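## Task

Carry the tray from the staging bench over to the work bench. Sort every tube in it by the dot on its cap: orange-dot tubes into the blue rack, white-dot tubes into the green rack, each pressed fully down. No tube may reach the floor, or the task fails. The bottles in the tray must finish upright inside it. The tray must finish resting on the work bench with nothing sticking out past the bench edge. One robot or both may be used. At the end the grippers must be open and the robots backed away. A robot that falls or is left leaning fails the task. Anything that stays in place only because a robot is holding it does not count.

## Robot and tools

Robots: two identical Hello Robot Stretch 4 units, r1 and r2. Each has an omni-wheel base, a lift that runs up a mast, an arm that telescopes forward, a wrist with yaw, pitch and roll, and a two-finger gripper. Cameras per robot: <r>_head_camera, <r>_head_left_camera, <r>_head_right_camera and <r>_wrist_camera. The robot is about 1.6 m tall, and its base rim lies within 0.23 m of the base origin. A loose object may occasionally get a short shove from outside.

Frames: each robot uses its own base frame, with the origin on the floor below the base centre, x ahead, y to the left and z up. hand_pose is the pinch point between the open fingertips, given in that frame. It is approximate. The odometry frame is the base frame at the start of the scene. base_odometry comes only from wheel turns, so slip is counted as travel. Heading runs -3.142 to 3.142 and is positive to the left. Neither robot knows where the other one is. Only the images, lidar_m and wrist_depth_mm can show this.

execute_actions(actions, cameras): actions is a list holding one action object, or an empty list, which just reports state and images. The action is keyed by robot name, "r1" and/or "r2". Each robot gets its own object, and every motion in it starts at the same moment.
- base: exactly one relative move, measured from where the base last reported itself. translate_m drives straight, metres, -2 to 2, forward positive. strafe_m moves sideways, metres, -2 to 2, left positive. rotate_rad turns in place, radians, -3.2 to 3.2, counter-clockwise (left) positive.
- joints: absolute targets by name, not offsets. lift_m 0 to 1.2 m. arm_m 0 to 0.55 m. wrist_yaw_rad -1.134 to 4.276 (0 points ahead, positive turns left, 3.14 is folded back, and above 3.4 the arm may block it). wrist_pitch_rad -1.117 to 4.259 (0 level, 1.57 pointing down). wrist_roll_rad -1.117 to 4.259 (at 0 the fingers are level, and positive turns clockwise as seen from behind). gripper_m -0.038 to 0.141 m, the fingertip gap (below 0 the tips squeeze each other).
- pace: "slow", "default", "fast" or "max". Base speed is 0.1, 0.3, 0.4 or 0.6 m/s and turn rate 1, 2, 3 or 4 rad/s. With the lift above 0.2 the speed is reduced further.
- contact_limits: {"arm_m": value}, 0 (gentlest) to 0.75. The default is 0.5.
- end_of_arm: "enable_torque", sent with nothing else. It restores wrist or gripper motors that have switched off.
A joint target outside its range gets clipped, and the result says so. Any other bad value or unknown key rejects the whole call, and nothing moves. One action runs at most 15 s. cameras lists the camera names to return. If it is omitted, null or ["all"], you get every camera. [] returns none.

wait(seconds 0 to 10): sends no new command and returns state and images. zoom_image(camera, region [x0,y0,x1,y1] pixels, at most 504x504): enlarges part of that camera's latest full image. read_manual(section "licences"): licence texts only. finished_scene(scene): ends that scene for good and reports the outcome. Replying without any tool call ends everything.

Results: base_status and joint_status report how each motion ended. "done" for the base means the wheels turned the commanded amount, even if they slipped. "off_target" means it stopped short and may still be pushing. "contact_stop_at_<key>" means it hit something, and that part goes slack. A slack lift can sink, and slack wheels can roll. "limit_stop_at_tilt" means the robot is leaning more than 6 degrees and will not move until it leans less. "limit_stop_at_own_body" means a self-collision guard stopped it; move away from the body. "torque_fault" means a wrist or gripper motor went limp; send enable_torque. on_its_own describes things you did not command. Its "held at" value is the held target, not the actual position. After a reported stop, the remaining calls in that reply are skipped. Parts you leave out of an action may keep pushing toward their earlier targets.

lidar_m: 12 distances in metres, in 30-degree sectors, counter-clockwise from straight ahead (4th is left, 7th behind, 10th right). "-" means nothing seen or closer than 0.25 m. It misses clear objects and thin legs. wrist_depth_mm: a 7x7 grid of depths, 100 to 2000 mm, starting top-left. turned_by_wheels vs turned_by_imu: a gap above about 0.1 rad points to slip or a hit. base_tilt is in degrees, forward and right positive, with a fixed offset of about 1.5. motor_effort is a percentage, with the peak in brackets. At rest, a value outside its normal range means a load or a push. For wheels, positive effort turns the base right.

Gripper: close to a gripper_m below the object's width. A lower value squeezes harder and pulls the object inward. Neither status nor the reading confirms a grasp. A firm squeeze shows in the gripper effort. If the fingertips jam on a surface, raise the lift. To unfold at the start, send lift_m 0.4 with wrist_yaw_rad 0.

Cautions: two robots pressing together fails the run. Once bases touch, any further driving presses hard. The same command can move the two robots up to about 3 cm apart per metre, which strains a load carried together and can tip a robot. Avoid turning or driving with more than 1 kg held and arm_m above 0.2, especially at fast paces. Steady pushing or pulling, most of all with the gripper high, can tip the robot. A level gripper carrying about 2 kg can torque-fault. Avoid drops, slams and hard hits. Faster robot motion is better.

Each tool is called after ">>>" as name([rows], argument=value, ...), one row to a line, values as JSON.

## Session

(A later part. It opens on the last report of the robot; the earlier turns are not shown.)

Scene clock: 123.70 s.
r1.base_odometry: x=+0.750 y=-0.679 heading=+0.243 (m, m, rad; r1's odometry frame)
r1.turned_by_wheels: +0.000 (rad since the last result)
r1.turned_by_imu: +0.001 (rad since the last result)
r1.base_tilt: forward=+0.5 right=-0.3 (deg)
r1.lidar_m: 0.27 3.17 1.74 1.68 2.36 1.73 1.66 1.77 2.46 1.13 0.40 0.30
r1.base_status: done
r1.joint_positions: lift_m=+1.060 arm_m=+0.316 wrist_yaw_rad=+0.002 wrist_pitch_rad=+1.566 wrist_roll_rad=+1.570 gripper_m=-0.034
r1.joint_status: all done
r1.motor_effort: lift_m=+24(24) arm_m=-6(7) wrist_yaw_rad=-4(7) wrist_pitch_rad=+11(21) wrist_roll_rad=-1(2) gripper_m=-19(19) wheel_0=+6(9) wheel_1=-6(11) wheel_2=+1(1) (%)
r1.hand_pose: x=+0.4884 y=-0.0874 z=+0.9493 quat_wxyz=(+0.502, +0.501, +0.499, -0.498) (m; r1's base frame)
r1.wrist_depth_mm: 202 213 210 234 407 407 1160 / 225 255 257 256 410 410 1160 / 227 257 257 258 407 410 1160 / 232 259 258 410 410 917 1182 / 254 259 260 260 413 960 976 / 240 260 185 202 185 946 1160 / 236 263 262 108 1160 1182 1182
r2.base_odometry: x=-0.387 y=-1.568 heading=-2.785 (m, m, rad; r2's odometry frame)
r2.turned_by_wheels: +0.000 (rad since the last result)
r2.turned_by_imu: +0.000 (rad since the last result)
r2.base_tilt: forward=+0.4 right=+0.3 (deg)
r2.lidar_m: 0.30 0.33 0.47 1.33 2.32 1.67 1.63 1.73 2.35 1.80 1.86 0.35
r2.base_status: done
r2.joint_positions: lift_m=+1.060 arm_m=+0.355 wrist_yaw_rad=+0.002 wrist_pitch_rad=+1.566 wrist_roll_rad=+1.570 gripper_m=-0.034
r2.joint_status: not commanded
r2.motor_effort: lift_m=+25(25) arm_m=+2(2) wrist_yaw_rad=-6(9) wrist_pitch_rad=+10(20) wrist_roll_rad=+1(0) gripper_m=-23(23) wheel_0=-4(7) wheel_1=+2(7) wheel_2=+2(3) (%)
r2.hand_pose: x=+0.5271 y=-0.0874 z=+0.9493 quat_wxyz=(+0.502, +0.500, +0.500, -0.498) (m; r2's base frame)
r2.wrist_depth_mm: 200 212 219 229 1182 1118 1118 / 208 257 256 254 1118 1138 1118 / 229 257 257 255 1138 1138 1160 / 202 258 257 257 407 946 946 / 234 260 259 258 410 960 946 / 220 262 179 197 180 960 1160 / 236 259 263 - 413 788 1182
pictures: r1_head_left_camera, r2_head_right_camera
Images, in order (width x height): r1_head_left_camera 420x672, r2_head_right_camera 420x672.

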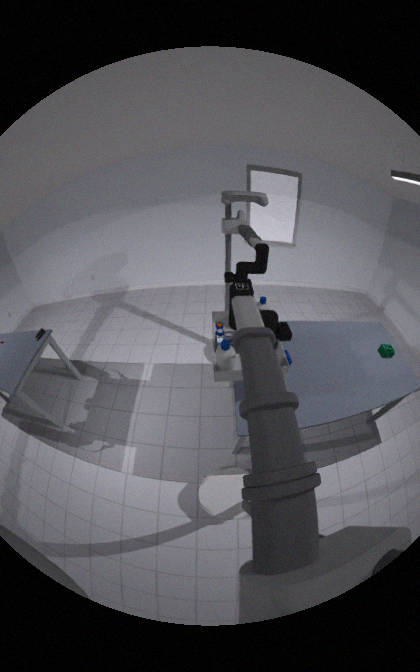

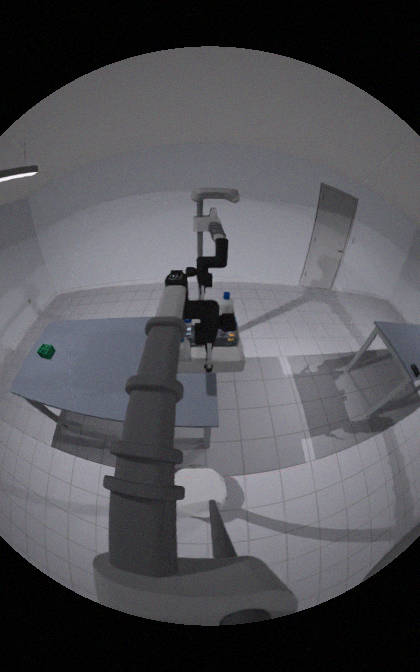

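Same layout as before.

>>> execute_actions([
  {"r1":{"base":{"strafe_m":-0.65},"joints":{"arm_m":0.308},"pace":"slow"},"r2":{"base":{"strafe_m":0.65},"pace":"slow"}},
], cameras=["r1_head_camera"])

>>> execute_actions([
  {"r1":{"joints":{"lift_m":0.917},"pace":"slow"},"r2":{"joints":{"lift_m":0.917},"pace":"slow"}},
], cameras=[])

>>> execute_actions([
  {"r1":{"joints":{"gripper_m":0.06}},"r2":{"joints":{"gripper_m":0.06}}},
], cameras=[])

>>> execute_actions([
  {"r1":{"joints":{"lift_m":1.15}},"r2":{"joints":{"lift_m":1.15}}},
], cameras=[])

>>> execute_actions([
  {"r1":{"joints":{"arm_m":0},"base":{"translate_m":-0.6}},"r2":{"base":{"strafe_m":-0.08},"joints":{"arm_m":0.48}}},
], cameras=["r1_head_camera","r2_wrist_camera","r2_head_camera"])

Scene clock: 142.70 s.
r1.base_odometry: x=+0.906 y=-1.309 heading=+0.243 (m, m, rad; r1's odometry frame)
r1.turned_by_wheels: +0.000 (rad since the last result)
r1.turned_by_imu: +0.002 (rad since the last result)
r1.base_tilt: forward=+0.5 right=-0.3 (deg)
r1.lidar_m: 0.26 0.28 0.38 2.32 2.39 1.74 1.69 1.77 2.49 2.86 0.37 0.28
r1.base_status: done
r1.joint_positions: lift_m=+1.060 arm_m=+0.309 wrist_yaw_rad=+0.001 wrist_pitch_rad=+1.568 wrist_roll_rad=+1.570 gripper_m=-0.034
r1.joint_status: all done
r1.motor_effort: lift_m=+24(24) arm_m=-6(6) wrist_yaw_rad=-3(5) wrist_pitch_rad=+5(17) wrist_roll_rad=-1(1) gripper_m=-21(20) wheel_0=+5(6) wheel_1=-7(9) wheel_2=+0(1) (%)
r1.hand_pose: x=+0.4806 y=-0.0874 z=+0.9493 quat_wxyz=(+0.501, +0.500, +0.500, -0.499) (m; r1's base frame)
r1.wrist_depth_mm: 202 211 208 233 407 407 1160 / 224 254 255 257 410 413 1160 / 227 257 258 257 410 410 1138 / 229 258 258 259 410 410 1160 / 254 258 260 260 410 960 976 / 238 262 184 206 184 946 1205 / 235 262 263 108 413 1182 1205
r2.base_odometry: x=-0.160 y=-2.177 heading=-2.785 (m, m, rad; r2's odometry frame)
r2.turned_by_wheels: +0.000 (rad since the last result)
r2.turned_by_imu: +0.000 (rad since the last result)
r2.base_tilt: forward=+0.4 right=+0.3 (deg)
r2.lidar_m: 0.31 0.34 0.47 2.72 2.32 1.68 1.60 1.72 2.38 2.47 0.49 0.35
r2.base_status: done
r2.joint_positions: lift_m=+1.060 arm_m=+0.355 wrist_yaw_rad=+0.001 wrist_pitch_rad=+1.568 wrist_roll_rad=+1.570 gripper_m=-0.034
r2.joint_status: not commanded
r2.motor_effort: lift_m=+26(25) arm_m=+2(3) wrist_yaw_rad=-4(8) wrist_pitch_rad=+3(16) wrist_roll_rad=+0(0) gripper_m=-23(23) wheel_0=-4(6) wheel_1=+2(5) wheel_2=+2(2) (%)
r2.hand_pose: x=+0.5264 y=-0.0874 z=+0.9493 quat_wxyz=(+0.501, +0.500, +0.500, -0.499) (m; r2's base frame)
r2.wrist_depth_mm: 200 212 218 227 397 399 1138 / 208 256 257 255 399 402 1138 / 230 259 257 256 404 1160 1118 / 230 259 259 257 410 931 960 / 232 260 260 211 410 946 960 / 221 259 180 198 180 946 1182 / 235 258 263 - 415 415 1160
pictures: r1_head_camera
Images, in order (width x height): r1_head_camera 420x560.

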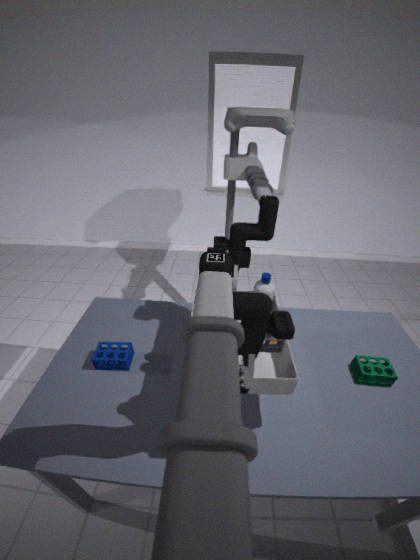

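Scene clock: 144.70 s.
r1.base_odometry: x=+0.906 y=-1.309 heading=+0.243 (m, m, rad; r1's odometry frame)
r1.turned_by_wheels: +0.000 (rad since the last result)
r1.turned_by_imu: +0.001 (rad since the last result)
r1.base_tilt: forward=+0.6 right=-0.1 (deg)
r1.lidar_m: 0.25 0.28 0.40 2.31 2.40 1.74 1.68 1.77 2.48 2.87 0.40 0.29
r1.base_status: not commanded
r1.joint_positions: lift_m=+0.917 arm_m=+0.309 wrist_yaw_rad=+0.001 wrist_pitch_rad=+1.568 wrist_roll_rad=+1.570 gripper_m=-0.034
r1.joint_status: all done
r1.motor_effort: lift_m=+19(22) arm_m=-5(5) wrist_yaw_rad=-2(3) wrist_pitch_rad=+5(4) wrist_roll_rad=+0(1) gripper_m=-21(20) wheel_0=+6(5) wheel_1=-7(7) wheel_2=+0(0) (%)
r1.hand_pose: x=+0.4806 y=-0.0874 z=+0.8066 quat_wxyz=(+0.501, +0.500, +0.500, -0.499) (m; r1's base frame)
r1.wrist_depth_mm: 202 211 209 233 266 267 268 / 224 255 256 256 270 268 271 / 226 257 257 258 270 270 270 / 229 258 259 259 271 271 272 / 254 260 260 259 271 272 272 / 239 262 183 205 184 272 273 / 234 263 263 108 273 273 274
r2.base_odometry: x=-0.160 y=-2.177 heading=-2.785 (m, m, rad; r2's odometry frame)
r2.turned_by_wheels: +0.000 (rad since the last result)
r2.turned_by_imu: +0.000 (rad since the last result)
r2.base_tilt: forward=+0.4 right=+0.3 (deg)
r2.lidar_m: 0.32 0.33 0.46 2.73 2.32 1.67 1.62 1.72 2.37 2.48 0.48 0.34
r2.base_status: not commanded
r2.joint_positions: lift_m=+0.917 arm_m=+0.355 wrist_yaw_rad=+0.001 wrist_pitch_rad=+1.568 wrist_roll_rad=+1.570 gripper_m=-0.034
r2.joint_status: all done
r2.motor_effort: lift_m=+21(25) arm_m=+3(3) wrist_yaw_rad=-5(6) wrist_pitch_rad=+4(4) wrist_roll_rad=+0(0) gripper_m=-23(24) wheel_0=-4(4) wheel_1=+2(1) wheel_2=+2(2) (%)
r2.hand_pose: x=+0.5264 y=-0.0874 z=+0.8066 quat_wxyz=(+0.501, +0.500, +0.500, -0.499) (m; r2's base frame)
r2.wrist_depth_mm: 200 212 219 226 259 256 256 / 209 257 255 255 260 258 257 / 229 258 256 255 263 260 259 / 229 257 258 258 263 262 262 / 232 260 259 211 265 264 535 / 222 260 180 197 180 264 809 / 235 259 263 - 268 267 1042
pictures: none
No camera images: the call's "cameras" was empty. Leave "cameras" out to get every camera's image.

Scene clock: 146.33 s.
r1.base_odometry: x=+0.906 y=-1.309 heading=+0.243 (m, m, rad; r1's odometry frame)
r1.turned_by_wheels: +0.000 (rad since the last result)
r1.turned_by_imu: +0.001 (rad since the last result)
r1.base_tilt: forward=+0.7 right=-0.3 (deg)
r1.lidar_m: 0.25 0.27 0.40 2.32 2.38 1.76 1.66 1.78 2.49 2.86 0.38 0.28
r1.base_status: not commanded
r1.joint_positions: lift_m=+0.917 arm_m=+0.309 wrist_yaw_rad=+0.000 wrist_pitch_rad=+1.570 wrist_roll_rad=+1.570 gripper_m=+0.060
r1.joint_status: all done
r1.motor_effort: lift_m=+19(19) arm_m=-5(5) wrist_yaw_rad=+0(2) wrist_pitch_rad=+1(5) wrist_roll_rad=-1(1) gripper_m=-2(22) wheel_0=+5(5) wheel_1=-7(7) wheel_2=+0(0) (%)
r1.hand_pose: x=+0.4801 y=-0.0874 z=+0.8066 quat_wxyz=(+0.501, +0.500, +0.500, -0.499) (m; r1's base frame)
r1.wrist_depth_mm: 205 210 218 267 268 268 270 / 208 266 267 266 268 271 271 / 228 266 267 267 270 271 273 / 238 267 267 268 271 272 271 / 243 268 268 272 272 272 273 / 244 270 216 271 197 273 274 / 240 270 270 108 274 276 274
r2.base_odometry: x=-0.160 y=-2.177 heading=-2.785 (m, m, rad; r2's odometry frame)
r2.turned_by_wheels: +0.000 (rad since the last result)
r2.turned_by_imu: +0.000 (rad since the last result)
r2.base_tilt: forward=+0.4 right=+0.3 (deg)
r2.lidar_m: 0.30 0.34 0.47 2.73 2.33 1.68 1.63 1.72 2.35 2.48 0.47 0.32
r2.base_status: not commanded
r2.joint_positions: lift_m=+0.917 arm_m=+0.355 wrist_yaw_rad=+0.001 wrist_pitch_rad=+1.569 wrist_roll_rad=+1.570 gripper_m=+0.060
r2.joint_status: all done
r2.motor_effort: lift_m=+21(21) arm_m=+2(2) wrist_yaw_rad=-4(4) wrist_pitch_rad=-1(4) wrist_roll_rad=+1(0) gripper_m=-4(23) wheel_0=-4(3) wheel_1=+2(2) wheel_2=+2(2) (%)
r2.hand_pose: x=+0.5259 y=-0.0874 z=+0.8066 quat_wxyz=(+0.501, +0.500, +0.500, -0.499) (m; r2's base frame)
r2.wrist_depth_mm: 205 211 216 227 262 259 257 / 206 265 263 262 263 262 260 / 210 265 265 264 264 263 260 / 211 267 267 264 267 265 512 / 242 268 270 268 266 265 535 / 219 270 267 266 193 267 809 / 213 270 273 - 271 270 1042
pictures: none
No camera images: the call's "cameras" was empty. Leave "cameras" out to get every camera's image.

Scene clock: 148.37 s.
r1.base_odometry: x=+0.906 y=-1.309 heading=+0.243 (m, m, rad; r1's odometry frame)
r1.turned_by_wheels: +0.000 (rad since the last result)
r1.turned_by_imu: +0.001 (rad since the last result)
r1.base_tilt: forward=+0.5 right=-0.3 (deg)
r1.lidar_m: 0.26 0.28 0.39 2.32 2.38 1.74 1.69 1.78 2.48 2.87 0.39 0.28
r1.base_status: not commanded
r1.joint_positions: lift_m=+1.150 arm_m=+0.309 wrist_yaw_rad=+0.000 wrist_pitch_rad=+1.570 wrist_roll_rad=+1.570 gripper_m=+0.060
r1.joint_status: all done
r1.motor_effort: lift_m=+20(19) arm_m=-5(5) wrist_yaw_rad=-1(2) wrist_pitch_rad=+1(1) wrist_roll_rad=-1(1) gripper_m=-2(2) wheel_0=+5(5) wheel_1=-7(6) wheel_2=+0(0) (%)
r1.hand_pose: x=+0.4801 y=-0.0874 z=+1.0396 quat_wxyz=(+0.500, +0.500, +0.500, -0.500) (m; r1's base frame)
r1.wrist_depth_mm: 496 500 496 496 500 1255 1229 / 496 496 500 500 496 1229 1281 / 436 436 500 496 500 1255 1281 / 496 473 500 500 500 1042 1281 / 500 496 500 504 508 1042 1281 / 496 442 214 508 197 1078 1255 / 469 382 439 108 508 1281 1255
r2.base_odometry: x=-0.160 y=-2.177 heading=-2.785 (m, m, rad; r2's odometry frame)
r2.turned_by_wheels: +0.000 (rad since the last result)
r2.turned_by_imu: +0.000 (rad since the last result)
r2.base_tilt: forward=+0.4 right=+0.3 (deg)
r2.lidar_m: 0.32 0.33 0.46 2.70 2.34 1.67 1.63 1.71 2.36 2.47 0.45 0.32
r2.base_status: not commanded
r2.joint_positions: lift_m=+1.150 arm_m=+0.355 wrist_yaw_rad=+0.000 wrist_pitch_rad=+1.570 wrist_roll_rad=+1.570 gripper_m=+0.060
r2.joint_status: all done
r2.motor_effort: lift_m=+22(23) arm_m=+2(3) wrist_yaw_rad=-1(2) wrist_pitch_rad=-1(1) wrist_roll_rad=+0(0) gripper_m=-4(2) wheel_0=-3(4) wheel_1=+2(2) wheel_2=+2(2) (%)
r2.hand_pose: x=+0.5258 y=-0.0874 z=+1.0396 quat_wxyz=(+0.501, +0.500, +0.500, -0.499) (m; r2's base frame)
r2.wrist_depth_mm: 504 496 492 492 488 1205 1229 / 504 500 496 496 492 1205 1229 / 387 439 496 500 500 1182 1229 / 500 508 504 492 500 1025 1255 / 500 504 452 508 504 1042 1255 / 473 445 364 394 193 1255 1255 / 521 517 517 - 504 1255 1281
pictures: none
No camera images: the call's "cameras" was empty. Leave "cameras" out to get every camera's image.

Scene clock: 151.83 s.
r1.base_odometry: x=+0.324 y=-1.453 heading=+0.242 (m, m, rad; r1's odometry frame)
r1.turned_by_wheels: -0.001 (rad since the last result)
r1.turned_by_imu: -0.001 (rad since the last result)
r1.base_tilt: forward=+0.5 right=-0.3 (deg)
r1.lidar_m: 0.83 0.93 2.51 3.86 1.55 1.12 1.08 1.14 1.60 2.85 1.22 0.90
r1.base_status: done
r1.joint_positions: lift_m=+1.150 arm_m=+0.001 wrist_yaw_rad=+0.000 wrist_pitch_rad=+1.570 wrist_roll_rad=+1.570 gripper_m=+0.060
r1.joint_status: all done
r1.motor_effort: lift_m=+20(20) arm_m=-5(6) wrist_yaw_rad=+0(1) wrist_pitch_rad=-1(1) wrist_roll_rad=+0(1) gripper_m=-5(6) wheel_0=-5(12) wheel_1=-5(7) wheel_2=+2(12) (%)
r1.hand_pose: x=+0.1718 y=-0.0874 z=+1.0396 quat_wxyz=(+0.500, +0.500, +0.500, -0.500) (m; r1's base frame)
r1.wrist_depth_mm: 1229 1229 1255 1229 1229 1229 1229 / 1229 1255 1229 1281 1255 1255 1281 / 1255 1255 1255 1255 1229 1255 1255 / 1255 1255 1255 1098 1025 1255 1255 / 1255 1255 1255 1042 1042 1255 349 / 1255 1229 216 1255 198 1281 1255 / 1255 1281 1229 108 1255 1255 1281
r2.base_odometry: x=-0.188 y=-2.102 heading=-2.785 (m, m, rad; r2's odometry frame)
r2.turned_by_wheels: +0.000 (rad since the last result)
r2.turned_by_imu: -0.001 (rad since the last result)
r2.base_tilt: forward=+0.4 right=+0.3 (deg)
r2.lidar_m: 0.31 0.33 0.46 2.81 2.31 1.64 1.62 1.71 2.37 2.39 0.47 0.34
r2.base_status: done
r2.joint_positions: lift_m=+1.150 arm_m=+0.479 wrist_yaw_rad=+0.000 wrist_pitch_rad=+1.570 wrist_roll_rad=+1.570 gripper_m=+0.060
r2.joint_status: all done
r2.motor_effort: lift_m=+22(22) arm_m=+5(6) wrist_yaw_rad=-2(2) wrist_pitch_rad=-1(1) wrist_roll_rad=+0(0) gripper_m=-3(3) wheel_0=+0(9) wheel_1=+2(6) wheel_2=+0(1) (%)
r2.hand_pose: x=+0.6503 y=-0.0874 z=+1.0396 quat_wxyz=(+0.501, +0.500, +0.500, -0.499) (m; r2's base frame)
r2.wrist_depth_mm: 504 500 496 496 488 488 1205 / 504 500 500 496 492 492 1229 / 504 504 496 500 492 492 1229 / 504 377 462 439 492 500 1042 / 517 504 500 500 496 500 1060 / 521 512 445 442 193 496 1255 / 517 512 508 - 488 504 1255
pictures: r1_head_camera, r2_head_camera, r2_wrist_camera
camera_calibration (this result's frames):
r2_wrist_camera: T_world_to_cam=[[-0.99766, -0.03287, -0.0599496, 0.720533], [-0.0358358, 0.998151, 0.0490869, 0.101334], [0.0582253, 0.0511204, -0.996994, 1.23052], [0, 0, 0, 1]] pos_world=[0.650831, -0.140368, 1.26504]
Images, in order (width x height): r1_head_camera 420x560, r2_head_camera 420x560, r2_wrist_camera 616x392.

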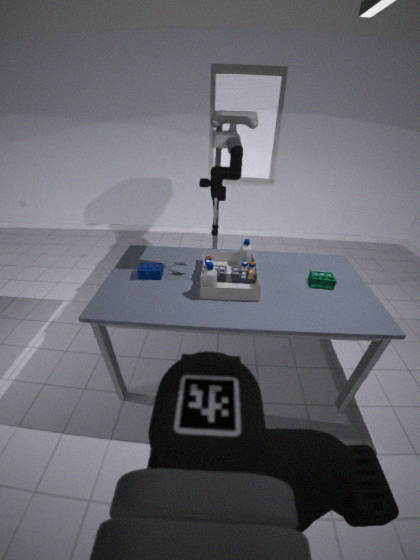

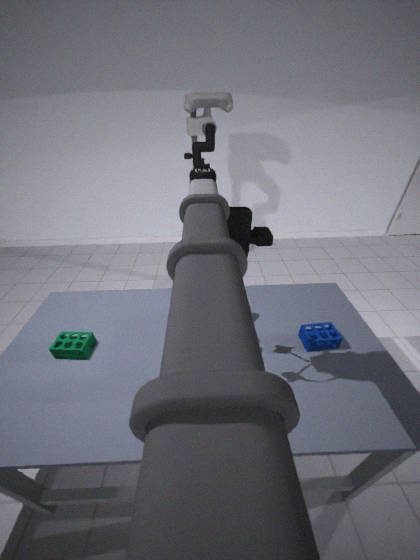

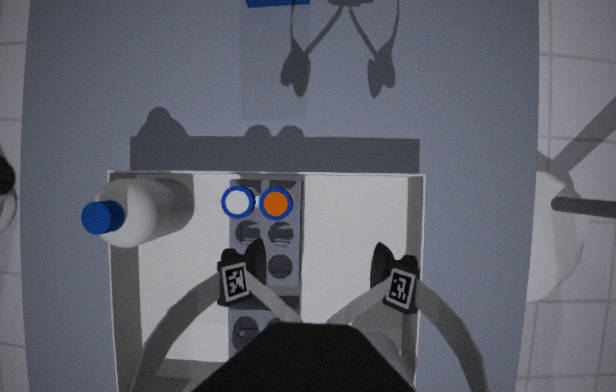

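>>> execute_actions([
  {"r2":{"base":{"translate_m":0.06},"joints":{"arm_m":0.456,"wrist_roll_rad":0}}},
], cameras=[])

>>> execute_actions([
  {"r2":{"base":{"strafe_m":-0.023},"joints":{"lift_m":1.05}}},
], cameras=["r2_wrist_camera"])

Scene clock: 159.30 s.
r1.base_odometry: x=+0.324 y=-1.453 heading=+0.242 (m, m, rad; r1's odometry frame)
r1.turned_by_wheels: +0.000 (rad since the last result)
r1.turned_by_imu: +0.002 (rad since the last result)
r1.base_tilt: forward=+0.6 right=-0.2 (deg)
r1.lidar_m: 0.85 0.90 2.50 3.85 1.52 1.13 1.09 1.13 1.60 2.87 1.23 0.88
r1.base_status: not commanded
r1.joint_positions: lift_m=+1.150 arm_m=+0.001 wrist_yaw_rad=+0.000 wrist_pitch_rad=+1.570 wrist_roll_rad=+1.570 gripper_m=+0.060
r1.joint_status: not commanded
r1.motor_effort: lift_m=+20(20) arm_m=-4(4) wrist_yaw_rad=+0(1) wrist_pitch_rad=-1(1) wrist_roll_rad=-1(1) gripper_m=-3(2) wheel_0=-5(6) wheel_1=-5(5) wheel_2=+2(2) (%)
r1.hand_pose: x=+0.1718 y=-0.0874 z=+1.0396 quat_wxyz=(+0.500, +0.500, +0.500, -0.500) (m; r1's base frame)
r1.wrist_depth_mm: 1229 1229 1255 1229 1229 1255 1255 / 1255 1229 1229 1229 1255 1255 1255 / 1229 1229 1255 1229 1229 1229 1229 / 1205 1229 1229 1098 1042 1255 1255 / 1255 1281 1255 1042 1078 1255 351 / 1255 1255 216 1255 198 1281 1229 / 1229 1255 1255 108 1281 1255 1255
r2.base_odometry: x=-0.244 y=-2.123 heading=-2.785 (m, m, rad; r2's odometry frame)
r2.turned_by_wheels: +0.000 (rad since the last result)
r2.turned_by_imu: +0.000 (rad since the last result)
r2.base_tilt: forward=+0.4 right=+0.3 (deg)
r2.lidar_m: 0.26 0.26 0.38 2.81 2.41 1.70 1.67 1.78 2.47 2.39 0.39 0.27
r2.base_status: done
r2.joint_positions: lift_m=+1.150 arm_m=+0.457 wrist_yaw_rad=+0.000 wrist_pitch_rad=+1.570 wrist_roll_rad=+0.000 gripper_m=+0.060
r2.joint_status: all done
r2.motor_effort: lift_m=+22(22) arm_m=-4(5) wrist_yaw_rad=+1(0) wrist_pitch_rad=-1(2) wrist_roll_rad=-2(5) gripper_m=-4(3) wheel_0=+2(6) wheel_1=+1(5) wheel_2=-1(9) (%)
r2.hand_pose: x=+0.6280 y=-0.0874 z=+1.0396 quat_wxyz=(+0.707, +0.000, +0.707, +0.000) (m; r2's base frame)
r2.wrist_depth_mm: 504 496 477 473 477 473 469 / 504 500 492 427 484 480 473 / 512 508 496 492 484 480 480 / 521 449 469 439 492 488 452 / 521 517 492 504 496 496 492 / 525 433 436 504 193 496 492 / 535 525 521 - 508 500 500
pictures: none
No camera images: the call's "cameras" was empty. Leave "cameras" out to get every camera's image.

Scene clock: 160.73 s.
r1.base_odometry: x=+0.324 y=-1.453 heading=+0.242 (m, m, rad; r1's odometry frame)
r1.turned_by_wheels: +0.000 (rad since the last result)
r1.turned_by_imu: +0.001 (rad since the last result)
r1.base_tilt: forward=+0.5 right=-0.2 (deg)
r1.lidar_m: 0.84 0.88 2.52 3.89 1.55 1.13 1.08 1.14 1.59 2.86 1.23 0.91
r1.base_status: not commanded
r1.joint_positions: lift_m=+1.150 arm_m=+0.001 wrist_yaw_rad=+0.000 wrist_pitch_rad=+1.570 wrist_roll_rad=+1.570 gripper_m=+0.060
r1.joint_status: not commanded
r1.motor_effort: lift_m=+20(20) arm_m=-4(4) wrist_yaw_rad=+1(0) wrist_pitch_rad=+0(1) wrist_roll_rad=+0(1) gripper_m=-2(2) wheel_0=-6(5) wheel_1=-5(5) wheel_2=+2(2) (%)
r1.hand_pose: x=+0.1718 y=-0.0874 z=+1.0396 quat_wxyz=(+0.500, +0.500, +0.500, -0.500) (m; r1's base frame)
r1.wrist_depth_mm: 1229 1229 1229 1229 1229 1205 1255 / 1229 1255 1229 1255 1229 1255 1255 / 1229 1255 1255 1229 1255 1255 1255 / 1255 1255 1255 1098 1060 1229 1255 / 1281 1229 1255 1060 1042 1281 347 / 1255 1255 216 1255 198 1255 1281 / 1255 1281 1255 108 1281 1255 1281
r2.base_odometry: x=-0.252 y=-2.102 heading=-2.785 (m, m, rad; r2's odometry frame)
r2.turned_by_wheels: +0.000 (rad since the last result)
r2.turned_by_imu: +0.000 (rad since the last result)
r2.base_tilt: forward=+0.4 right=+0.3 (deg)
r2.lidar_m: 0.25 0.27 0.38 2.83 2.41 1.70 1.69 1.79 2.45 2.36 0.39 0.27
r2.base_status: done
r2.joint_positions: lift_m=+1.050 arm_m=+0.457 wrist_yaw_rad=+0.000 wrist_pitch_rad=+1.570 wrist_roll_rad=+0.000 gripper_m=+0.060
r2.joint_status: all done
r2.motor_effort: lift_m=+18(19) arm_m=-5(5) wrist_yaw_rad=+0(1) wrist_pitch_rad=-2(2) wrist_roll_rad=-1(2) gripper_m=-4(4) wheel_0=-2(12) wheel_1=+1(6) wheel_2=+0(1) (%)
r2.hand_pose: x=+0.6280 y=-0.0874 z=+0.9399 quat_wxyz=(+0.707, +0.000, +0.707, +0.000) (m; r2's base frame)
r2.wrist_depth_mm: 357 384 389 248 384 379 373 / 377 399 394 345 392 382 382 / 377 402 402 392 392 389 382 / 287 345 368 340 394 392 387 / 379 410 375 342 399 394 389 / 424 384 410 402 193 399 397 / 277 306 415 - 410 402 399
pictures: r2_wrist_camera
camera_calibration (this result's frames):
r2_wrist_camera: T_world_to_cam=[[0.0313281, -0.99777, -0.058932, -0.0392478], [-0.998253, -0.034189, 0.0481815, 0.620409], [-0.0500889, 0.0573197, -0.997099, 1.20114], [0, 0, 0, 1]] pos_world=[0.680718, -0.0867979, 1.16545]
Images, in order (width x height): r2_wrist_camera 616x392.

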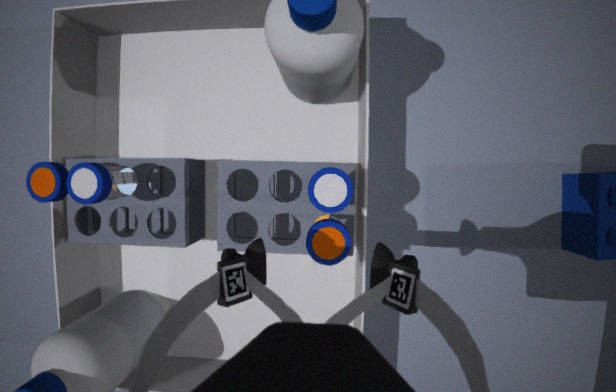

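>>> execute_actions([
  {"r2":{"base":{"strafe_m":-0.008},"joints":{"lift_m":0.99,"arm_m":0.462},"pace":"slow"}},
], cameras=["r2_wrist_camera"])

>>> execute_actions([
  {"r2":{"joints":{"gripper_m":0.005}}},
], cameras=[])

>>> execute_actions([
  {"r2":{"joints":{"lift_m":1.15}}},
], cameras=["r2_wrist_camera"])

>>> execute_actions([
  {"r2":{"base":{"strafe_m":-0.29}}},
], cameras=["r2_wrist_camera"])

Scene clock: 170.97 s.
r1.base_odometry: x=+0.324 y=-1.453 heading=+0.242 (m, m, rad; r1's odometry frame)
r1.turned_by_wheels: +0.000 (rad since the last result)
r1.turned_by_imu: +0.002 (rad since the last result)
r1.base_tilt: forward=+0.6 right=-0.3 (deg)
r1.lidar_m: 0.86 0.92 2.49 3.86 1.53 1.11 1.10 1.17 1.63 2.85 1.22 0.90
r1.base_status: not commanded
r1.joint_positions: lift_m=+1.150 arm_m=+0.001 wrist_yaw_rad=+0.000 wrist_pitch_rad=+1.570 wrist_roll_rad=+1.570 gripper_m=+0.060
r1.joint_status: not commanded
r1.motor_effort: lift_m=+20(20) arm_m=-5(4) wrist_yaw_rad=+1(0) wrist_pitch_rad=-1(1) wrist_roll_rad=+0(0) gripper_m=-4(5) wheel_0=-5(6) wheel_1=-5(5) wheel_2=+2(2) (%)
r1.hand_pose: x=+0.1718 y=-0.0874 z=+1.0396 quat_wxyz=(+0.500, +0.500, +0.500, -0.500) (m; r1's base frame)
r1.wrist_depth_mm: 1205 1255 1229 1255 1229 1255 1229 / 1229 1229 1255 1229 1229 1229 1229 / 1229 1255 1255 1229 1229 1255 1229 / 1255 1255 1255 1098 1060 1255 1281 / 1229 1255 1229 1060 1042 1229 349 / 1281 1229 216 1281 198 1255 1255 / 1255 1255 1281 108 1281 1281 1281
r2.base_odometry: x=-0.255 y=-2.094 heading=-2.785 (m, m, rad; r2's odometry frame)
r2.turned_by_wheels: +0.000 (rad since the last result)
r2.turned_by_imu: -0.001 (rad since the last result)
r2.base_tilt: forward=+0.4 right=+0.4 (deg)
r2.lidar_m: 0.27 0.27 0.38 2.84 2.41 1.73 1.68 1.78 2.44 2.34 0.39 0.27
r2.base_status: done
r2.joint_positions: lift_m=+0.990 arm_m=+0.461 wrist_yaw_rad=+0.000 wrist_pitch_rad=+1.570 wrist_roll_rad=+0.000 gripper_m=+0.060
r2.joint_status: all done
r2.motor_effort: lift_m=+18(20) arm_m=+5(5) wrist_yaw_rad=-1(0) wrist_pitch_rad=-2(2) wrist_roll_rad=-1(1) gripper_m=-4(4) wheel_0=+4(7) wheel_1=+0(6) wheel_2=+0(1) (%)
r2.hand_pose: x=+0.6323 y=-0.0874 z=+0.8799 quat_wxyz=(+0.707, +0.000, +0.707, +0.000) (m; r2's base frame)
r2.wrist_depth_mm: 338 334 336 198 327 324 322 / 338 342 336 310 330 325 324 / 330 342 338 334 334 327 327 / 286 286 281 217 334 332 329 / 319 319 286 279 340 334 334 / 330 351 349 220 193 340 334 / 274 319 351 - 345 343 342
pictures: r2_wrist_camera
camera_calibration (this result's frames):
r2_wrist_camera: T_world_to_cam=[[0.0313319, -0.99777, -0.058932, -0.0429206], [-0.998253, -0.0341928, 0.0481815, 0.627605], [-0.0500892, 0.0573195, -0.997099, 1.14154], [0, 0, 0, 1]] pos_world=[0.685032, -0.0867977, 1.10546]
Images, in order (width x height): r2_wrist_camera 616x392.

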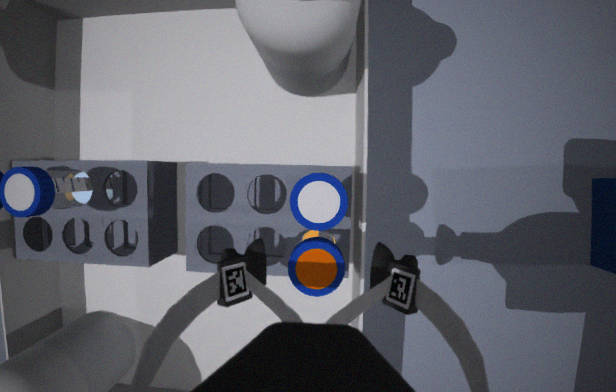

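Scene clock: 172.30 s.
r1.base_odometry: x=+0.324 y=-1.453 heading=+0.242 (m, m, rad; r1's odometry frame)
r1.turned_by_wheels: +0.000 (rad since the last result)
r1.turned_by_imu: +0.000 (rad since the last result)
r1.base_tilt: forward=+0.6 right=-0.3 (deg)
r1.lidar_m: 0.85 0.90 2.48 3.85 1.54 1.13 1.08 1.15 1.57 2.86 1.20 0.89
r1.base_status: not commanded
r1.joint_positions: lift_m=+1.150 arm_m=+0.001 wrist_yaw_rad=+0.000 wrist_pitch_rad=+1.570 wrist_roll_rad=+1.570 gripper_m=+0.060
r1.joint_status: not commanded
r1.motor_effort: lift_m=+20(20) arm_m=-4(5) wrist_yaw_rad=+0(0) wrist_pitch_rad=-1(1) wrist_roll_rad=+0(1) gripper_m=-4(3) wheel_0=-5(6) wheel_1=-5(5) wheel_2=+2(2) (%)
r1.hand_pose: x=+0.1718 y=-0.0874 z=+1.0396 quat_wxyz=(+0.500, +0.500, +0.500, -0.500) (m; r1's base frame)
r1.wrist_depth_mm: 1255 1255 1229 1229 1255 1229 1255 / 1229 1229 1205 1255 1255 1255 1229 / 1255 1229 1255 1255 1255 1255 1255 / 1229 1229 1255 1078 1042 1281 1255 / 1229 1255 1255 1060 1042 1229 349 / 1255 1255 215 1255 198 1281 1281 / 1255 1281 1281 108 1255 1308 1255
r2.base_odometry: x=-0.255 y=-2.094 heading=-2.785 (m, m, rad; r2's odometry frame)
r2.turned_by_wheels: +0.000 (rad since the last result)
r2.turned_by_imu: +0.000 (rad since the last result)
r2.base_tilt: forward=+0.4 right=+0.3 (deg)
r2.lidar_m: 0.25 0.28 0.37 2.85 2.43 1.73 1.69 1.77 2.46 2.34 0.39 0.27
r2.base_status: not commanded
r2.joint_positions: lift_m=+0.990 arm_m=+0.461 wrist_yaw_rad=+0.000 wrist_pitch_rad=+1.570 wrist_roll_rad=+0.000 gripper_m=+0.005
r2.joint_status: all done
r2.motor_effort: lift_m=+18(18) arm_m=+5(5) wrist_yaw_rad=+1(1) wrist_pitch_rad=-1(2) wrist_roll_rad=-1(1) gripper_m=-18(21) wheel_0=+4(4) wheel_1=+0(0) wheel_2=+0(0) (%)
r2.hand_pose: x=+0.6323 y=-0.0874 z=+0.8799 quat_wxyz=(+0.707, +0.000, +0.707, +0.000) (m; r2's base frame)
r2.wrist_depth_mm: 338 338 330 197 325 322 320 / 340 338 336 314 329 327 322 / 334 342 340 334 330 329 327 / 286 286 282 216 336 334 330 / 319 317 312 213 340 336 332 / 332 351 189 212 186 340 336 / 274 320 351 - 345 340 338
pictures: none
No camera images: the call's "cameras" was empty. Leave "cameras" out to get every camera's image.

Scene clock: 174.03 s.
r1.base_odometry: x=+0.324 y=-1.453 heading=+0.242 (m, m, rad; r1's odometry frame)
r1.turned_by_wheels: +0.000 (rad since the last result)
r1.turned_by_imu: +0.001 (rad since the last result)
r1.base_tilt: forward=+0.6 right=-0.3 (deg)
r1.lidar_m: 0.85 0.90 2.49 3.88 1.54 1.14 1.08 1.12 1.59 2.86 1.24 0.90
r1.base_status: not commanded
r1.joint_positions: lift_m=+1.150 arm_m=+0.001 wrist_yaw_rad=+0.000 wrist_pitch_rad=+1.570 wrist_roll_rad=+1.570 gripper_m=+0.060
r1.joint_status: not commanded
r1.motor_effort: lift_m=+20(20) arm_m=-4(4) wrist_yaw_rad=+0(0) wrist_pitch_rad=-1(1) wrist_roll_rad=-1(1) gripper_m=-2(2) wheel_0=-6(6) wheel_1=-5(5) wheel_2=+2(2) (%)
r1.hand_pose: x=+0.1718 y=-0.0874 z=+1.0396 quat_wxyz=(+0.500, +0.500, +0.500, -0.500) (m; r1's base frame)
r1.wrist_depth_mm: 1229 1229 1229 1229 1229 1255 1255 / 1205 1205 1255 1229 1229 1255 1229 / 1229 1255 1229 1255 1229 1229 1255 / 1255 1255 1229 1098 1042 1255 1255 / 1255 1255 1255 1060 1060 1281 347 / 1255 1229 216 1281 196 1281 1281 / 1255 1255 1229 108 1229 1281 1255
r2.base_odometry: x=-0.255 y=-2.094 heading=-2.785 (m, m, rad; r2's odometry frame)
r2.turned_by_wheels: +0.000 (rad since the last result)
r2.turned_by_imu: +0.000 (rad since the last result)
r2.base_tilt: forward=+0.4 right=+0.3 (deg)
r2.lidar_m: 0.26 0.26 0.41 2.84 2.43 1.74 1.69 1.79 2.45 2.37 0.38 0.26
r2.base_status: not commanded
r2.joint_positions: lift_m=+1.150 arm_m=+0.461 wrist_yaw_rad=+0.000 wrist_pitch_rad=+1.570 wrist_roll_rad=+0.000 gripper_m=+0.005
r2.joint_status: all done
r2.motor_effort: lift_m=+23(23) arm_m=+5(5) wrist_yaw_rad=-1(2) wrist_pitch_rad=-1(1) wrist_roll_rad=-1(2) gripper_m=-18(20) wheel_0=+4(4) wheel_1=+0(0) wheel_2=+0(0) (%)
r2.hand_pose: x=+0.6323 y=-0.0874 z=+1.0395 quat_wxyz=(+0.707, +0.000, +0.707, +0.000) (m; r2's base frame)
r2.wrist_depth_mm: 500 500 492 469 480 477 473 / 504 500 496 357 484 480 477 / 512 500 500 496 492 484 480 / 521 445 484 436 492 488 436 / 521 508 504 214 496 492 492 / 530 384 190 212 186 500 496 / 535 466 492 - 508 504 492
pictures: r2_wrist_camera
camera_calibration (this result's frames):
r2_wrist_camera: T_world_to_cam=[[0.0313322, -0.99777, -0.058932, -0.0335144], [-0.998253, -0.0341932, 0.0481815, 0.61992], [-0.0500892, 0.0573194, -0.997099, 1.30069], [0, 0, 0, 1]] pos_world=[0.685037, -0.0867976, 1.26508]
Images, in order (width x height): r2_wrist_camera 616x392.

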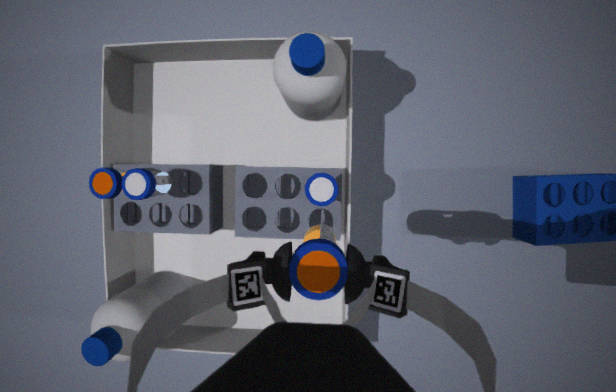

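Scene clock: 176.33 s.
r1.base_odometry: x=+0.324 y=-1.453 heading=+0.242 (m, m, rad; r1's odometry frame)
r1.turned_by_wheels: +0.000 (rad since the last result)
r1.turned_by_imu: +0.001 (rad since the last result)
r1.base_tilt: forward=+0.6 right=-0.2 (deg)
r1.lidar_m: 0.85 0.92 2.47 3.87 1.56 1.15 1.09 1.15 1.58 2.85 1.24 0.88
r1.base_status: not commanded
r1.joint_positions: lift_m=+1.150 arm_m=+0.001 wrist_yaw_rad=+0.000 wrist_pitch_rad=+1.570 wrist_roll_rad=+1.570 gripper_m=+0.060
r1.joint_status: not commanded
r1.motor_effort: lift_m=+20(20) arm_m=-4(4) wrist_yaw_rad=+0(1) wrist_pitch_rad=-1(0) wrist_roll_rad=-1(0) gripper_m=-2(1) wheel_0=-6(6) wheel_1=-5(5) wheel_2=+2(2) (%)
r1.hand_pose: x=+0.1718 y=-0.0874 z=+1.0396 quat_wxyz=(+0.500, +0.500, +0.500, -0.500) (m; r1's base frame)
r1.wrist_depth_mm: 1229 1255 1229 1229 1229 1229 1255 / 1255 1255 1255 1255 1229 1205 1255 / 1205 1229 1229 1229 1255 1255 1255 / 1229 1255 1255 1078 1042 1281 1281 / 1255 1255 1229 1060 1078 1255 351 / 1255 1229 215 1255 198 1229 1255 / 1229 1255 1281 109 1281 1281 1281
r2.base_odometry: x=-0.356 y=-1.822 heading=-2.785 (m, m, rad; r2's odometry frame)
r2.turned_by_wheels: +0.000 (rad since the last result)
r2.turned_by_imu: -0.001 (rad since the last result)
r2.base_tilt: forward=+0.5 right=+0.3 (deg)
r2.lidar_m: 0.25 0.26 0.39 1.09 2.40 1.72 1.68 1.78 2.45 2.05 0.39 0.28
r2.base_status: done
r2.joint_positions: lift_m=+1.150 arm_m=+0.461 wrist_yaw_rad=+0.000 wrist_pitch_rad=+1.570 wrist_roll_rad=+0.000 gripper_m=+0.005
r2.joint_status: not commanded
r2.motor_effort: lift_m=+22(22) arm_m=+5(5) wrist_yaw_rad=+4(1) wrist_pitch_rad=-2(1) wrist_roll_rad=-2(2) gripper_m=-20(19) wheel_0=-1(11) wheel_1=+2(8) wheel_2=+0(1) (%)
r2.hand_pose: x=+0.6323 y=-0.0874 z=+1.0395 quat_wxyz=(+0.707, +0.000, +0.707, +0.000) (m; r2's base frame)
r2.wrist_depth_mm: 500 492 492 480 480 469 1182 / 368 477 496 496 488 480 1205 / 508 504 496 496 492 484 1205 / 449 484 500 496 492 488 1229 / 521 517 512 213 500 496 1229 / 521 477 190 212 186 504 1281 / 535 530 525 - 512 508 1281
pictures: r2_wrist_camera
camera_calibration (this result's frames):
r2_wrist_camera: T_world_to_cam=[[0.0313322, -0.99777, -0.058932, -0.0335145], [-0.998253, -0.0341931, 0.0481815, 0.619926], [-0.0500892, 0.0573194, -0.997099, 1.30069], [0, 0, 0, 1]] pos_world=[0.685044, -0.0867976, 1.26508]
Images, in order (width x height): r2_wrist_camera 616x392.

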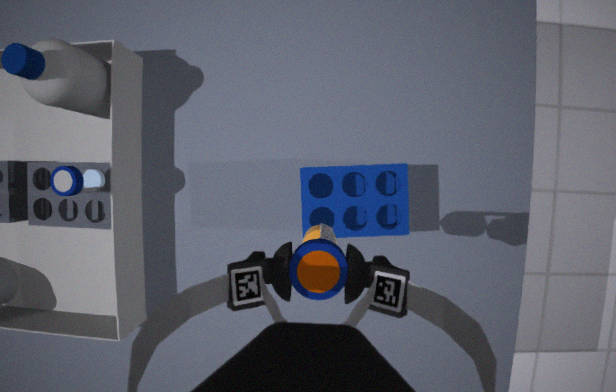

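>>> execute_actions([
  {"r2":{"joints":{"arm_m":0.465,"lift_m":1.07}}},
], cameras=[])

>>> execute_actions([
  {"r2":{"joints":{"lift_m":0.988},"pace":"slow"}},
], cameras=["r2_wrist_camera"])

Scene clock: 184.30 s.
r1.base_odometry: x=+0.324 y=-1.453 heading=+0.242 (m, m, rad; r1's odometry frame)
r1.turned_by_wheels: +0.000 (rad since the last result)
r1.turned_by_imu: +0.002 (rad since the last result)
r1.base_tilt: forward=+0.6 right=-0.3 (deg)
r1.lidar_m: 0.86 0.88 2.50 3.83 1.52 1.14 1.08 1.13 1.61 2.85 1.23 0.91
r1.base_status: not commanded
r1.joint_positions: lift_m=+1.150 arm_m=+0.001 wrist_yaw_rad=+0.000 wrist_pitch_rad=+1.570 wrist_roll_rad=+1.570 gripper_m=+0.060
r1.joint_status: not commanded
r1.motor_effort: lift_m=+20(20) arm_m=-4(4) wrist_yaw_rad=+0(0) wrist_pitch_rad=+0(0) wrist_roll_rad=-1(0) gripper_m=-3(4) wheel_0=-5(5) wheel_1=-5(5) wheel_2=+2(2) (%)
r1.hand_pose: x=+0.1718 y=-0.0874 z=+1.0396 quat_wxyz=(+0.500, +0.500, +0.500, -0.500) (m; r1's base frame)
r1.wrist_depth_mm: 1255 1229 1229 1229 1255 1229 1229 / 1229 1229 1255 1229 1229 1255 1229 / 1229 1255 1255 1255 1229 1255 1255 / 1255 1255 1255 1118 1042 1255 1255 / 1229 1281 1255 1060 1025 1255 347 / 1281 1229 215 1255 198 1255 1255 / 1255 1255 1229 108 1255 1281 1281
r2.base_odometry: x=-0.356 y=-1.822 heading=-2.785 (m, m, rad; r2's odometry frame)
r2.turned_by_wheels: +0.000 (rad since the last result)
r2.turned_by_imu: -0.001 (rad since the last result)
r2.base_tilt: forward=+0.4 right=+0.3 (deg)
r2.lidar_m: 0.25 0.26 0.38 1.13 2.45 1.73 1.69 1.78 2.44 2.06 0.39 0.27
r2.base_status: not commanded
r2.joint_positions: lift_m=+1.070 arm_m=+0.464 wrist_yaw_rad=+0.000 wrist_pitch_rad=+1.570 wrist_roll_rad=+0.000 gripper_m=+0.005
r2.joint_status: all done
r2.motor_effort: lift_m=+18(20) arm_m=+4(4) wrist_yaw_rad=+0(0) wrist_pitch_rad=-2(2) wrist_roll_rad=-1(2) gripper_m=-19(18) wheel_0=-1(1) wheel_1=+2(2) wheel_2=+0(0) (%)
r2.hand_pose: x=+0.6353 y=-0.0874 z=+0.9599 quat_wxyz=(+0.707, +0.000, +0.707, +0.000) (m; r2's base frame)
r2.wrist_depth_mm: 362 421 413 407 402 397 397 / 345 418 418 415 407 399 399 / 430 421 418 415 413 404 404 / 370 427 424 415 359 413 410 / 436 433 427 214 392 413 415 / 442 436 190 212 186 415 778 / 392 439 439 - 427 424 1182
pictures: none
No camera images: the call's "cameras" was empty. Leave "cameras" out to get every camera's image.

Scene clock: 185.87 s.
r1.base_odometry: x=+0.324 y=-1.453 heading=+0.242 (m, m, rad; r1's odometry frame)
r1.turned_by_wheels: +0.000 (rad since the last result)
r1.turned_by_imu: +0.001 (rad since the last result)
r1.base_tilt: forward=+0.4 right=-0.3 (deg)
r1.lidar_m: 0.84 0.90 2.49 3.84 1.53 1.14 1.08 1.14 1.59 2.86 1.23 0.91
r1.base_status: not commanded
r1.joint_positions: lift_m=+1.150 arm_m=+0.001 wrist_yaw_rad=+0.000 wrist_pitch_rad=+1.570 wrist_roll_rad=+1.570 gripper_m=+0.060
r1.joint_status: not commanded
r1.motor_effort: lift_m=+20(20) arm_m=-4(4) wrist_yaw_rad=+0(1) wrist_pitch_rad=+0(1) wrist_roll_rad=-1(0) gripper_m=-3(3) wheel_0=-6(5) wheel_1=-5(5) wheel_2=+2(2) (%)
r1.hand_pose: x=+0.1718 y=-0.0874 z=+1.0396 quat_wxyz=(+0.500, +0.500, +0.500, -0.500) (m; r1's base frame)
r1.wrist_depth_mm: 1229 1229 1229 1281 1229 1255 1255 / 1229 1229 1255 1229 1205 1255 1255 / 1229 1229 1255 1229 1255 1255 1255 / 1281 1255 1229 1078 1042 1255 1255 / 1255 1229 1255 1042 1042 1281 347 / 1255 1255 215 1255 197 1255 1255 / 1255 1255 1229 109 1281 1255 1308
r2.base_odometry: x=-0.356 y=-1.822 heading=-2.785 (m, m, rad; r2's odometry frame)
r2.turned_by_wheels: +0.000 (rad since the last result)
r2.turned_by_imu: +0.000 (rad since the last result)
r2.base_tilt: forward=+0.4 right=+0.3 (deg)
r2.lidar_m: 0.25 0.26 0.40 1.11 2.39 1.72 1.68 1.75 2.46 2.07 0.37 0.27
r2.base_status: not commanded
r2.joint_positions: lift_m=+0.988 arm_m=+0.464 wrist_yaw_rad=+0.000 wrist_pitch_rad=+1.570 wrist_roll_rad=+0.000 gripper_m=+0.005
r2.joint_status: all done
r2.motor_effort: lift_m=+17(21) arm_m=+5(4) wrist_yaw_rad=+0(0) wrist_pitch_rad=-2(2) wrist_roll_rad=-2(1) gripper_m=-19(18) wheel_0=-1(1) wheel_1=+2(2) wheel_2=+0(0) (%)
r2.hand_pose: x=+0.6353 y=-0.0874 z=+0.8779 quat_wxyz=(+0.707, +0.000, +0.707, +0.000) (m; r2's base frame)
r2.wrist_depth_mm: 330 338 332 330 324 322 319 / 329 338 336 329 329 324 320 / 334 343 338 334 330 327 324 / 336 343 342 329 301 330 327 / 336 347 343 213 278 330 330 / 334 355 189 211 186 338 334 / 342 355 351 - 343 342 338
pictures: r2_wrist_camera
camera_calibration (this result's frames):
r2_wrist_camera: T_world_to_cam=[[0.0313343, -0.99777, -0.0589332, -0.0431333], [-0.998251, -0.0341973, 0.0482177, 0.630672], [-0.0501256, 0.0573192, -0.997097, 1.13972], [0, 0, 0, 1]] pos_world=[0.68805, -0.0867974, 1.10346]
Images, in order (width x height): r2_wrist_camera 616x392.

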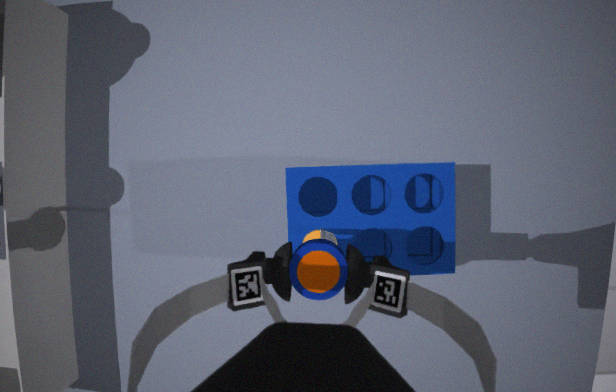

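>>> execute_actions([
  {"r2":{"joints":{"gripper_m":0.06}}},
], cameras=[])

>>> execute_actions([
  {"r2":{"joints":{"lift_m":1.07}}},
], cameras=[])

>>> execute_actions([
  {"r2":{"base":{"strafe_m":0.29},"joints":{"arm_m":0.503}}},
], cameras=[])

>>> execute_actions([
  {"r2":{"joints":{"lift_m":0.99},"pace":"slow"}},
], cameras=["r2_wrist_camera"])

Scene clock: 194.83 s.
r1.base_odometry: x=+0.324 y=-1.453 heading=+0.242 (m, m, rad; r1's odometry frame)
r1.turned_by_wheels: +0.000 (rad since the last result)
r1.turned_by_imu: +0.002 (rad since the last result)
r1.base_tilt: forward=+0.6 right=-0.3 (deg)
r1.lidar_m: 0.85 0.89 2.50 3.84 1.53 1.15 1.09 1.13 1.59 2.85 1.22 0.90
r1.base_status: not commanded
r1.joint_positions: lift_m=+1.150 arm_m=+0.001 wrist_yaw_rad=+0.000 wrist_pitch_rad=+1.570 wrist_roll_rad=+1.570 gripper_m=+0.060
r1.joint_status: not commanded
r1.motor_effort: lift_m=+20(20) arm_m=-5(4) wrist_yaw_rad=+0(1) wrist_pitch_rad=-1(1) wrist_roll_rad=+0(1) gripper_m=-2(2) wheel_0=-5(5) wheel_1=-5(5) wheel_2=+2(2) (%)
r1.hand_pose: x=+0.1718 y=-0.0874 z=+1.0396 quat_wxyz=(+0.500, +0.500, +0.500, -0.500) (m; r1's base frame)
r1.wrist_depth_mm: 1205 1229 1229 1229 1229 1255 1229 / 1229 1255 1229 1229 1255 1255 1229 / 1255 1229 1229 1229 1229 1281 1255 / 1229 1255 1255 1078 1060 1229 1255 / 1229 1281 1255 1042 1078 1255 349 / 1281 1255 215 1255 197 1281 1281 / 1255 1281 1255 108 1281 1281 1255
r2.base_odometry: x=-0.356 y=-1.822 heading=-2.785 (m, m, rad; r2's odometry frame)
r2.turned_by_wheels: +0.000 (rad since the last result)
r2.turned_by_imu: -0.001 (rad since the last result)
r2.base_tilt: forward=+0.4 right=+0.3 (deg)
r2.lidar_m: 0.26 0.26 0.38 1.11 2.41 1.71 1.70 1.76 2.49 2.08 0.36 0.26
r2.base_status: not commanded
r2.joint_positions: lift_m=+0.988 arm_m=+0.464 wrist_yaw_rad=+0.000 wrist_pitch_rad=+1.570 wrist_roll_rad=+0.000 gripper_m=+0.060
r2.joint_status: all done
r2.motor_effort: lift_m=+18(17) arm_m=+4(4) wrist_yaw_rad=+0(1) wrist_pitch_rad=-2(2) wrist_roll_rad=-2(2) gripper_m=-2(20) wheel_0=-1(1) wheel_1=+2(2) wheel_2=+0(0) (%)
r2.hand_pose: x=+0.6353 y=-0.0874 z=+0.8779 quat_wxyz=(+0.707, +0.000, +0.707, +0.000) (m; r2's base frame)
r2.wrist_depth_mm: 332 338 332 327 324 322 319 / 330 338 336 332 327 325 322 / 334 345 338 336 329 330 325 / 334 347 343 332 276 329 329 / 334 351 345 278 282 332 330 / 332 351 347 219 193 338 336 / 338 355 349 - 345 340 338
pictures: none
No camera images: the call's "cameras" was empty. Leave "cameras" out to get every camera's image.

Scene clock: 196.17 s.
r1.base_odometry: x=+0.324 y=-1.453 heading=+0.242 (m, m, rad; r1's odometry frame)
r1.turned_by_wheels: +0.000 (rad since the last result)
r1.turned_by_imu: +0.000 (rad since the last result)
r1.base_tilt: forward=+0.6 right=-0.3 (deg)
r1.lidar_m: 0.84 0.89 2.52 3.86 1.54 1.15 1.07 1.15 1.62 2.86 1.22 0.87
r1.base_status: not commanded
r1.joint_positions: lift_m=+1.150 arm_m=+0.001 wrist_yaw_rad=+0.000 wrist_pitch_rad=+1.570 wrist_roll_rad=+1.570 gripper_m=+0.060
r1.joint_status: not commanded
r1.motor_effort: lift_m=+20(20) arm_m=-4(4) wrist_yaw_rad=+0(1) wrist_pitch_rad=+0(1) wrist_roll_rad=+0(1) gripper_m=+0(3) wheel_0=-5(5) wheel_1=-5(5) wheel_2=+2(2) (%)
r1.hand_pose: x=+0.1718 y=-0.0874 z=+1.0396 quat_wxyz=(+0.500, +0.500, +0.500, -0.500) (m; r1's base frame)
r1.wrist_depth_mm: 1229 1255 1229 1229 1229 1229 1229 / 1255 1229 1229 1229 1255 1229 1255 / 1229 1229 1255 1229 1255 1229 1255 / 1255 1229 1281 1118 1025 1255 1281 / 1255 1229 1255 1078 1042 1281 347 / 1255 1255 216 1229 198 1255 1308 / 1281 1229 1281 109 1281 1281 1255
r2.base_odometry: x=-0.356 y=-1.822 heading=-2.785 (m, m, rad; r2's odometry frame)
r2.turned_by_wheels: +0.000 (rad since the last result)
r2.turned_by_imu: +0.000 (rad since the last result)
r2.base_tilt: forward=+0.4 right=+0.3 (deg)
r2.lidar_m: 0.25 0.29 0.37 1.09 2.43 1.70 1.69 1.79 2.48 2.06 0.37 0.26
r2.base_status: not commanded
r2.joint_positions: lift_m=+1.070 arm_m=+0.464 wrist_yaw_rad=+0.000 wrist_pitch_rad=+1.570 wrist_roll_rad=+0.000 gripper_m=+0.060
r2.joint_status: all done
r2.motor_effort: lift_m=+22(22) arm_m=+4(5) wrist_yaw_rad=+0(0) wrist_pitch_rad=-2(2) wrist_roll_rad=-2(2) gripper_m=-4(2) wheel_0=-1(1) wheel_1=+2(2) wheel_2=+0(0) (%)
r2.hand_pose: x=+0.6353 y=-0.0874 z=+0.9595 quat_wxyz=(+0.707, +0.000, +0.707, +0.000) (m; r2's base frame)
r2.wrist_depth_mm: 359 418 415 407 407 397 397 / 347 424 421 413 410 399 399 / 427 424 418 418 413 410 402 / 368 427 424 415 359 413 407 / 436 433 427 424 389 413 415 / 445 439 433 427 193 421 798 / 394 439 439 - 427 427 798
pictures: none
No camera images: the call's "cameras" was empty. Leave "cameras" out to get every camera's image.

Scene clock: 198.47 s.
r1.base_odometry: x=+0.324 y=-1.453 heading=+0.242 (m, m, rad; r1's odometry frame)
r1.turned_by_wheels: +0.000 (rad since the last result)
r1.turned_by_imu: +0.001 (rad since the last result)
r1.base_tilt: forward=+0.6 right=-0.2 (deg)
r1.lidar_m: 0.85 0.90 2.49 3.85 1.57 1.14 1.09 1.14 1.60 2.84 1.23 0.91
r1.base_status: not commanded
r1.joint_positions: lift_m=+1.150 arm_m=+0.001 wrist_yaw_rad=+0.000 wrist_pitch_rad=+1.570 wrist_roll_rad=+1.570 gripper_m=+0.060
r1.joint_status: not commanded
r1.motor_effort: lift_m=+20(20) arm_m=-5(4) wrist_yaw_rad=+0(0) wrist_pitch_rad=-1(1) wrist_roll_rad=-1(0) gripper_m=-4(4) wheel_0=-6(5) wheel_1=-5(5) wheel_2=+2(2) (%)
r1.hand_pose: x=+0.1718 y=-0.0874 z=+1.0396 quat_wxyz=(+0.500, +0.500, +0.500, -0.500) (m; r1's base frame)
r1.wrist_depth_mm: 1229 1229 1229 1229 1255 1229 1255 / 1229 1229 1229 1255 1229 1255 1255 / 1255 1229 1255 1255 1255 1255 1255 / 1229 1255 1255 1098 1042 1229 1229 / 1229 1281 1255 1025 1042 1281 347 / 1255 1281 214 1255 198 1229 1281 / 1255 1255 1255 109 1229 1255 1255
r2.base_odometry: x=-0.255 y=-2.094 heading=-2.785 (m, m, rad; r2's odometry frame)
r2.turned_by_wheels: +0.000 (rad since the last result)
r2.turned_by_imu: +0.000 (rad since the last result)
r2.base_tilt: forward=+0.4 right=+0.3 (deg)
r2.lidar_m: 0.26 0.27 0.38 2.84 2.42 1.74 1.69 1.76 2.45 2.37 0.38 0.28
r2.base_status: done
r2.joint_positions: lift_m=+1.070 arm_m=+0.502 wrist_yaw_rad=+0.000 wrist_pitch_rad=+1.570 wrist_roll_rad=+0.000 gripper_m=+0.060
r2.joint_status: all done
r2.motor_effort: lift_m=+22(22) arm_m=+4(3) wrist_yaw_rad=-1(2) wrist_pitch_rad=-2(2) wrist_roll_rad=-1(1) gripper_m=-5(3) wheel_0=+1(12) wheel_1=-1(8) wheel_2=+0(1) (%)
r2.hand_pose: x=+0.6733 y=-0.0874 z=+0.9595 quat_wxyz=(+0.707, +0.000, +0.707, +0.000) (m; r2's base frame)
r2.wrist_depth_mm: 421 418 410 407 402 402 394 / 424 415 413 270 407 404 399 / 392 424 421 410 415 407 404 / 394 421 415 418 415 413 407 / 370 370 364 364 415 418 407 / 445 433 427 359 193 415 415 / 418 343 433 - 427 421 418
pictures: none
No camera images: the call's "cameras" was empty. Leave "cameras" out to get every camera's image.

Scene clock: 200.00 s.
r1.base_odometry: x=+0.324 y=-1.453 heading=+0.242 (m, m, rad; r1's odometry frame)
r1.turned_by_wheels: +0.000 (rad since the last result)
r1.turned_by_imu: +0.001 (rad since the last result)
r1.base_tilt: forward=+0.5 right=-0.3 (deg)
r1.lidar_m: 0.85 0.91 2.48 3.84 1.54 1.13 1.09 1.16 1.62 2.83 1.20 0.89
r1.base_status: not commanded
r1.joint_positions: lift_m=+1.150 arm_m=+0.001 wrist_yaw_rad=+0.000 wrist_pitch_rad=+1.570 wrist_roll_rad=+1.570 gripper_m=+0.060
r1.joint_status: not commanded
r1.motor_effort: lift_m=+20(20) arm_m=-5(4) wrist_yaw_rad=+1(1) wrist_pitch_rad=-1(1) wrist_roll_rad=-1(1) gripper_m=-4(3) wheel_0=-6(6) wheel_1=-5(5) wheel_2=+2(2) (%)
r1.hand_pose: x=+0.1718 y=-0.0874 z=+1.0396 quat_wxyz=(+0.500, +0.500, +0.500, -0.500) (m; r1's base frame)
r1.wrist_depth_mm: 1229 1255 1255 1229 1255 1229 1229 / 1229 1229 1255 1229 1281 1255 1229 / 1255 1229 1255 1229 1229 1255 1255 / 1229 1229 1255 1098 1060 1281 1255 / 1229 1255 1229 1042 1042 1229 347 / 1255 1255 215 1255 198 1255 1281 / 1281 1255 1281 108 1281 1255 1281
r2.base_odometry: x=-0.255 y=-2.094 heading=-2.785 (m, m, rad; r2's odometry frame)
r2.turned_by_wheels: +0.000 (rad since the last result)
r2.turned_by_imu: +0.000 (rad since the last result)
r2.base_tilt: forward=+0.4 right=+0.3 (deg)
r2.lidar_m: 0.25 0.27 0.38 2.83 2.41 1.73 1.69 1.77 2.44 2.35 0.36 0.27
r2.base_status: not commanded
r2.joint_positions: lift_m=+0.990 arm_m=+0.502 wrist_yaw_rad=+0.000 wrist_pitch_rad=+1.570 wrist_roll_rad=+0.000 gripper_m=+0.060
r2.joint_status: all done
r2.motor_effort: lift_m=+18(23) arm_m=+4(5) wrist_yaw_rad=+1(1) wrist_pitch_rad=-2(2) wrist_roll_rad=-1(2) gripper_m=-3(4) wheel_0=+1(1) wheel_1=-1(1) wheel_2=+0(0) (%)
r2.hand_pose: x=+0.6733 y=-0.0874 z=+0.8799 quat_wxyz=(+0.707, +0.000, +0.707, +0.000) (m; r2's base frame)
r2.wrist_depth_mm: 285 307 276 155 325 324 319 / 342 338 334 192 329 325 322 / 345 342 340 334 332 329 327 / 319 343 342 336 338 334 329 / 272 303 283 277 342 334 334 / 320 320 285 219 193 338 336 / 345 347 351 - 347 343 340
pictures: r2_wrist_camera
camera_calibration (this result's frames):
r2_wrist_camera: T_world_to_cam=[[0.0313565, -0.997769, -0.0589346, -0.0442193], [-0.998248, -0.0342224, 0.0482648, 0.668447], [-0.0501741, 0.057318, -0.997094, 1.14364], [0, 0, 0, 1]] pos_world=[0.726044, -0.0867961, 1.10545]
Images, in order (width x height): r2_wrist_camera 616x392.

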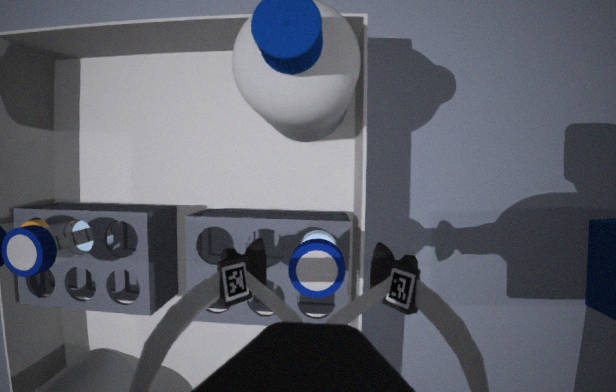

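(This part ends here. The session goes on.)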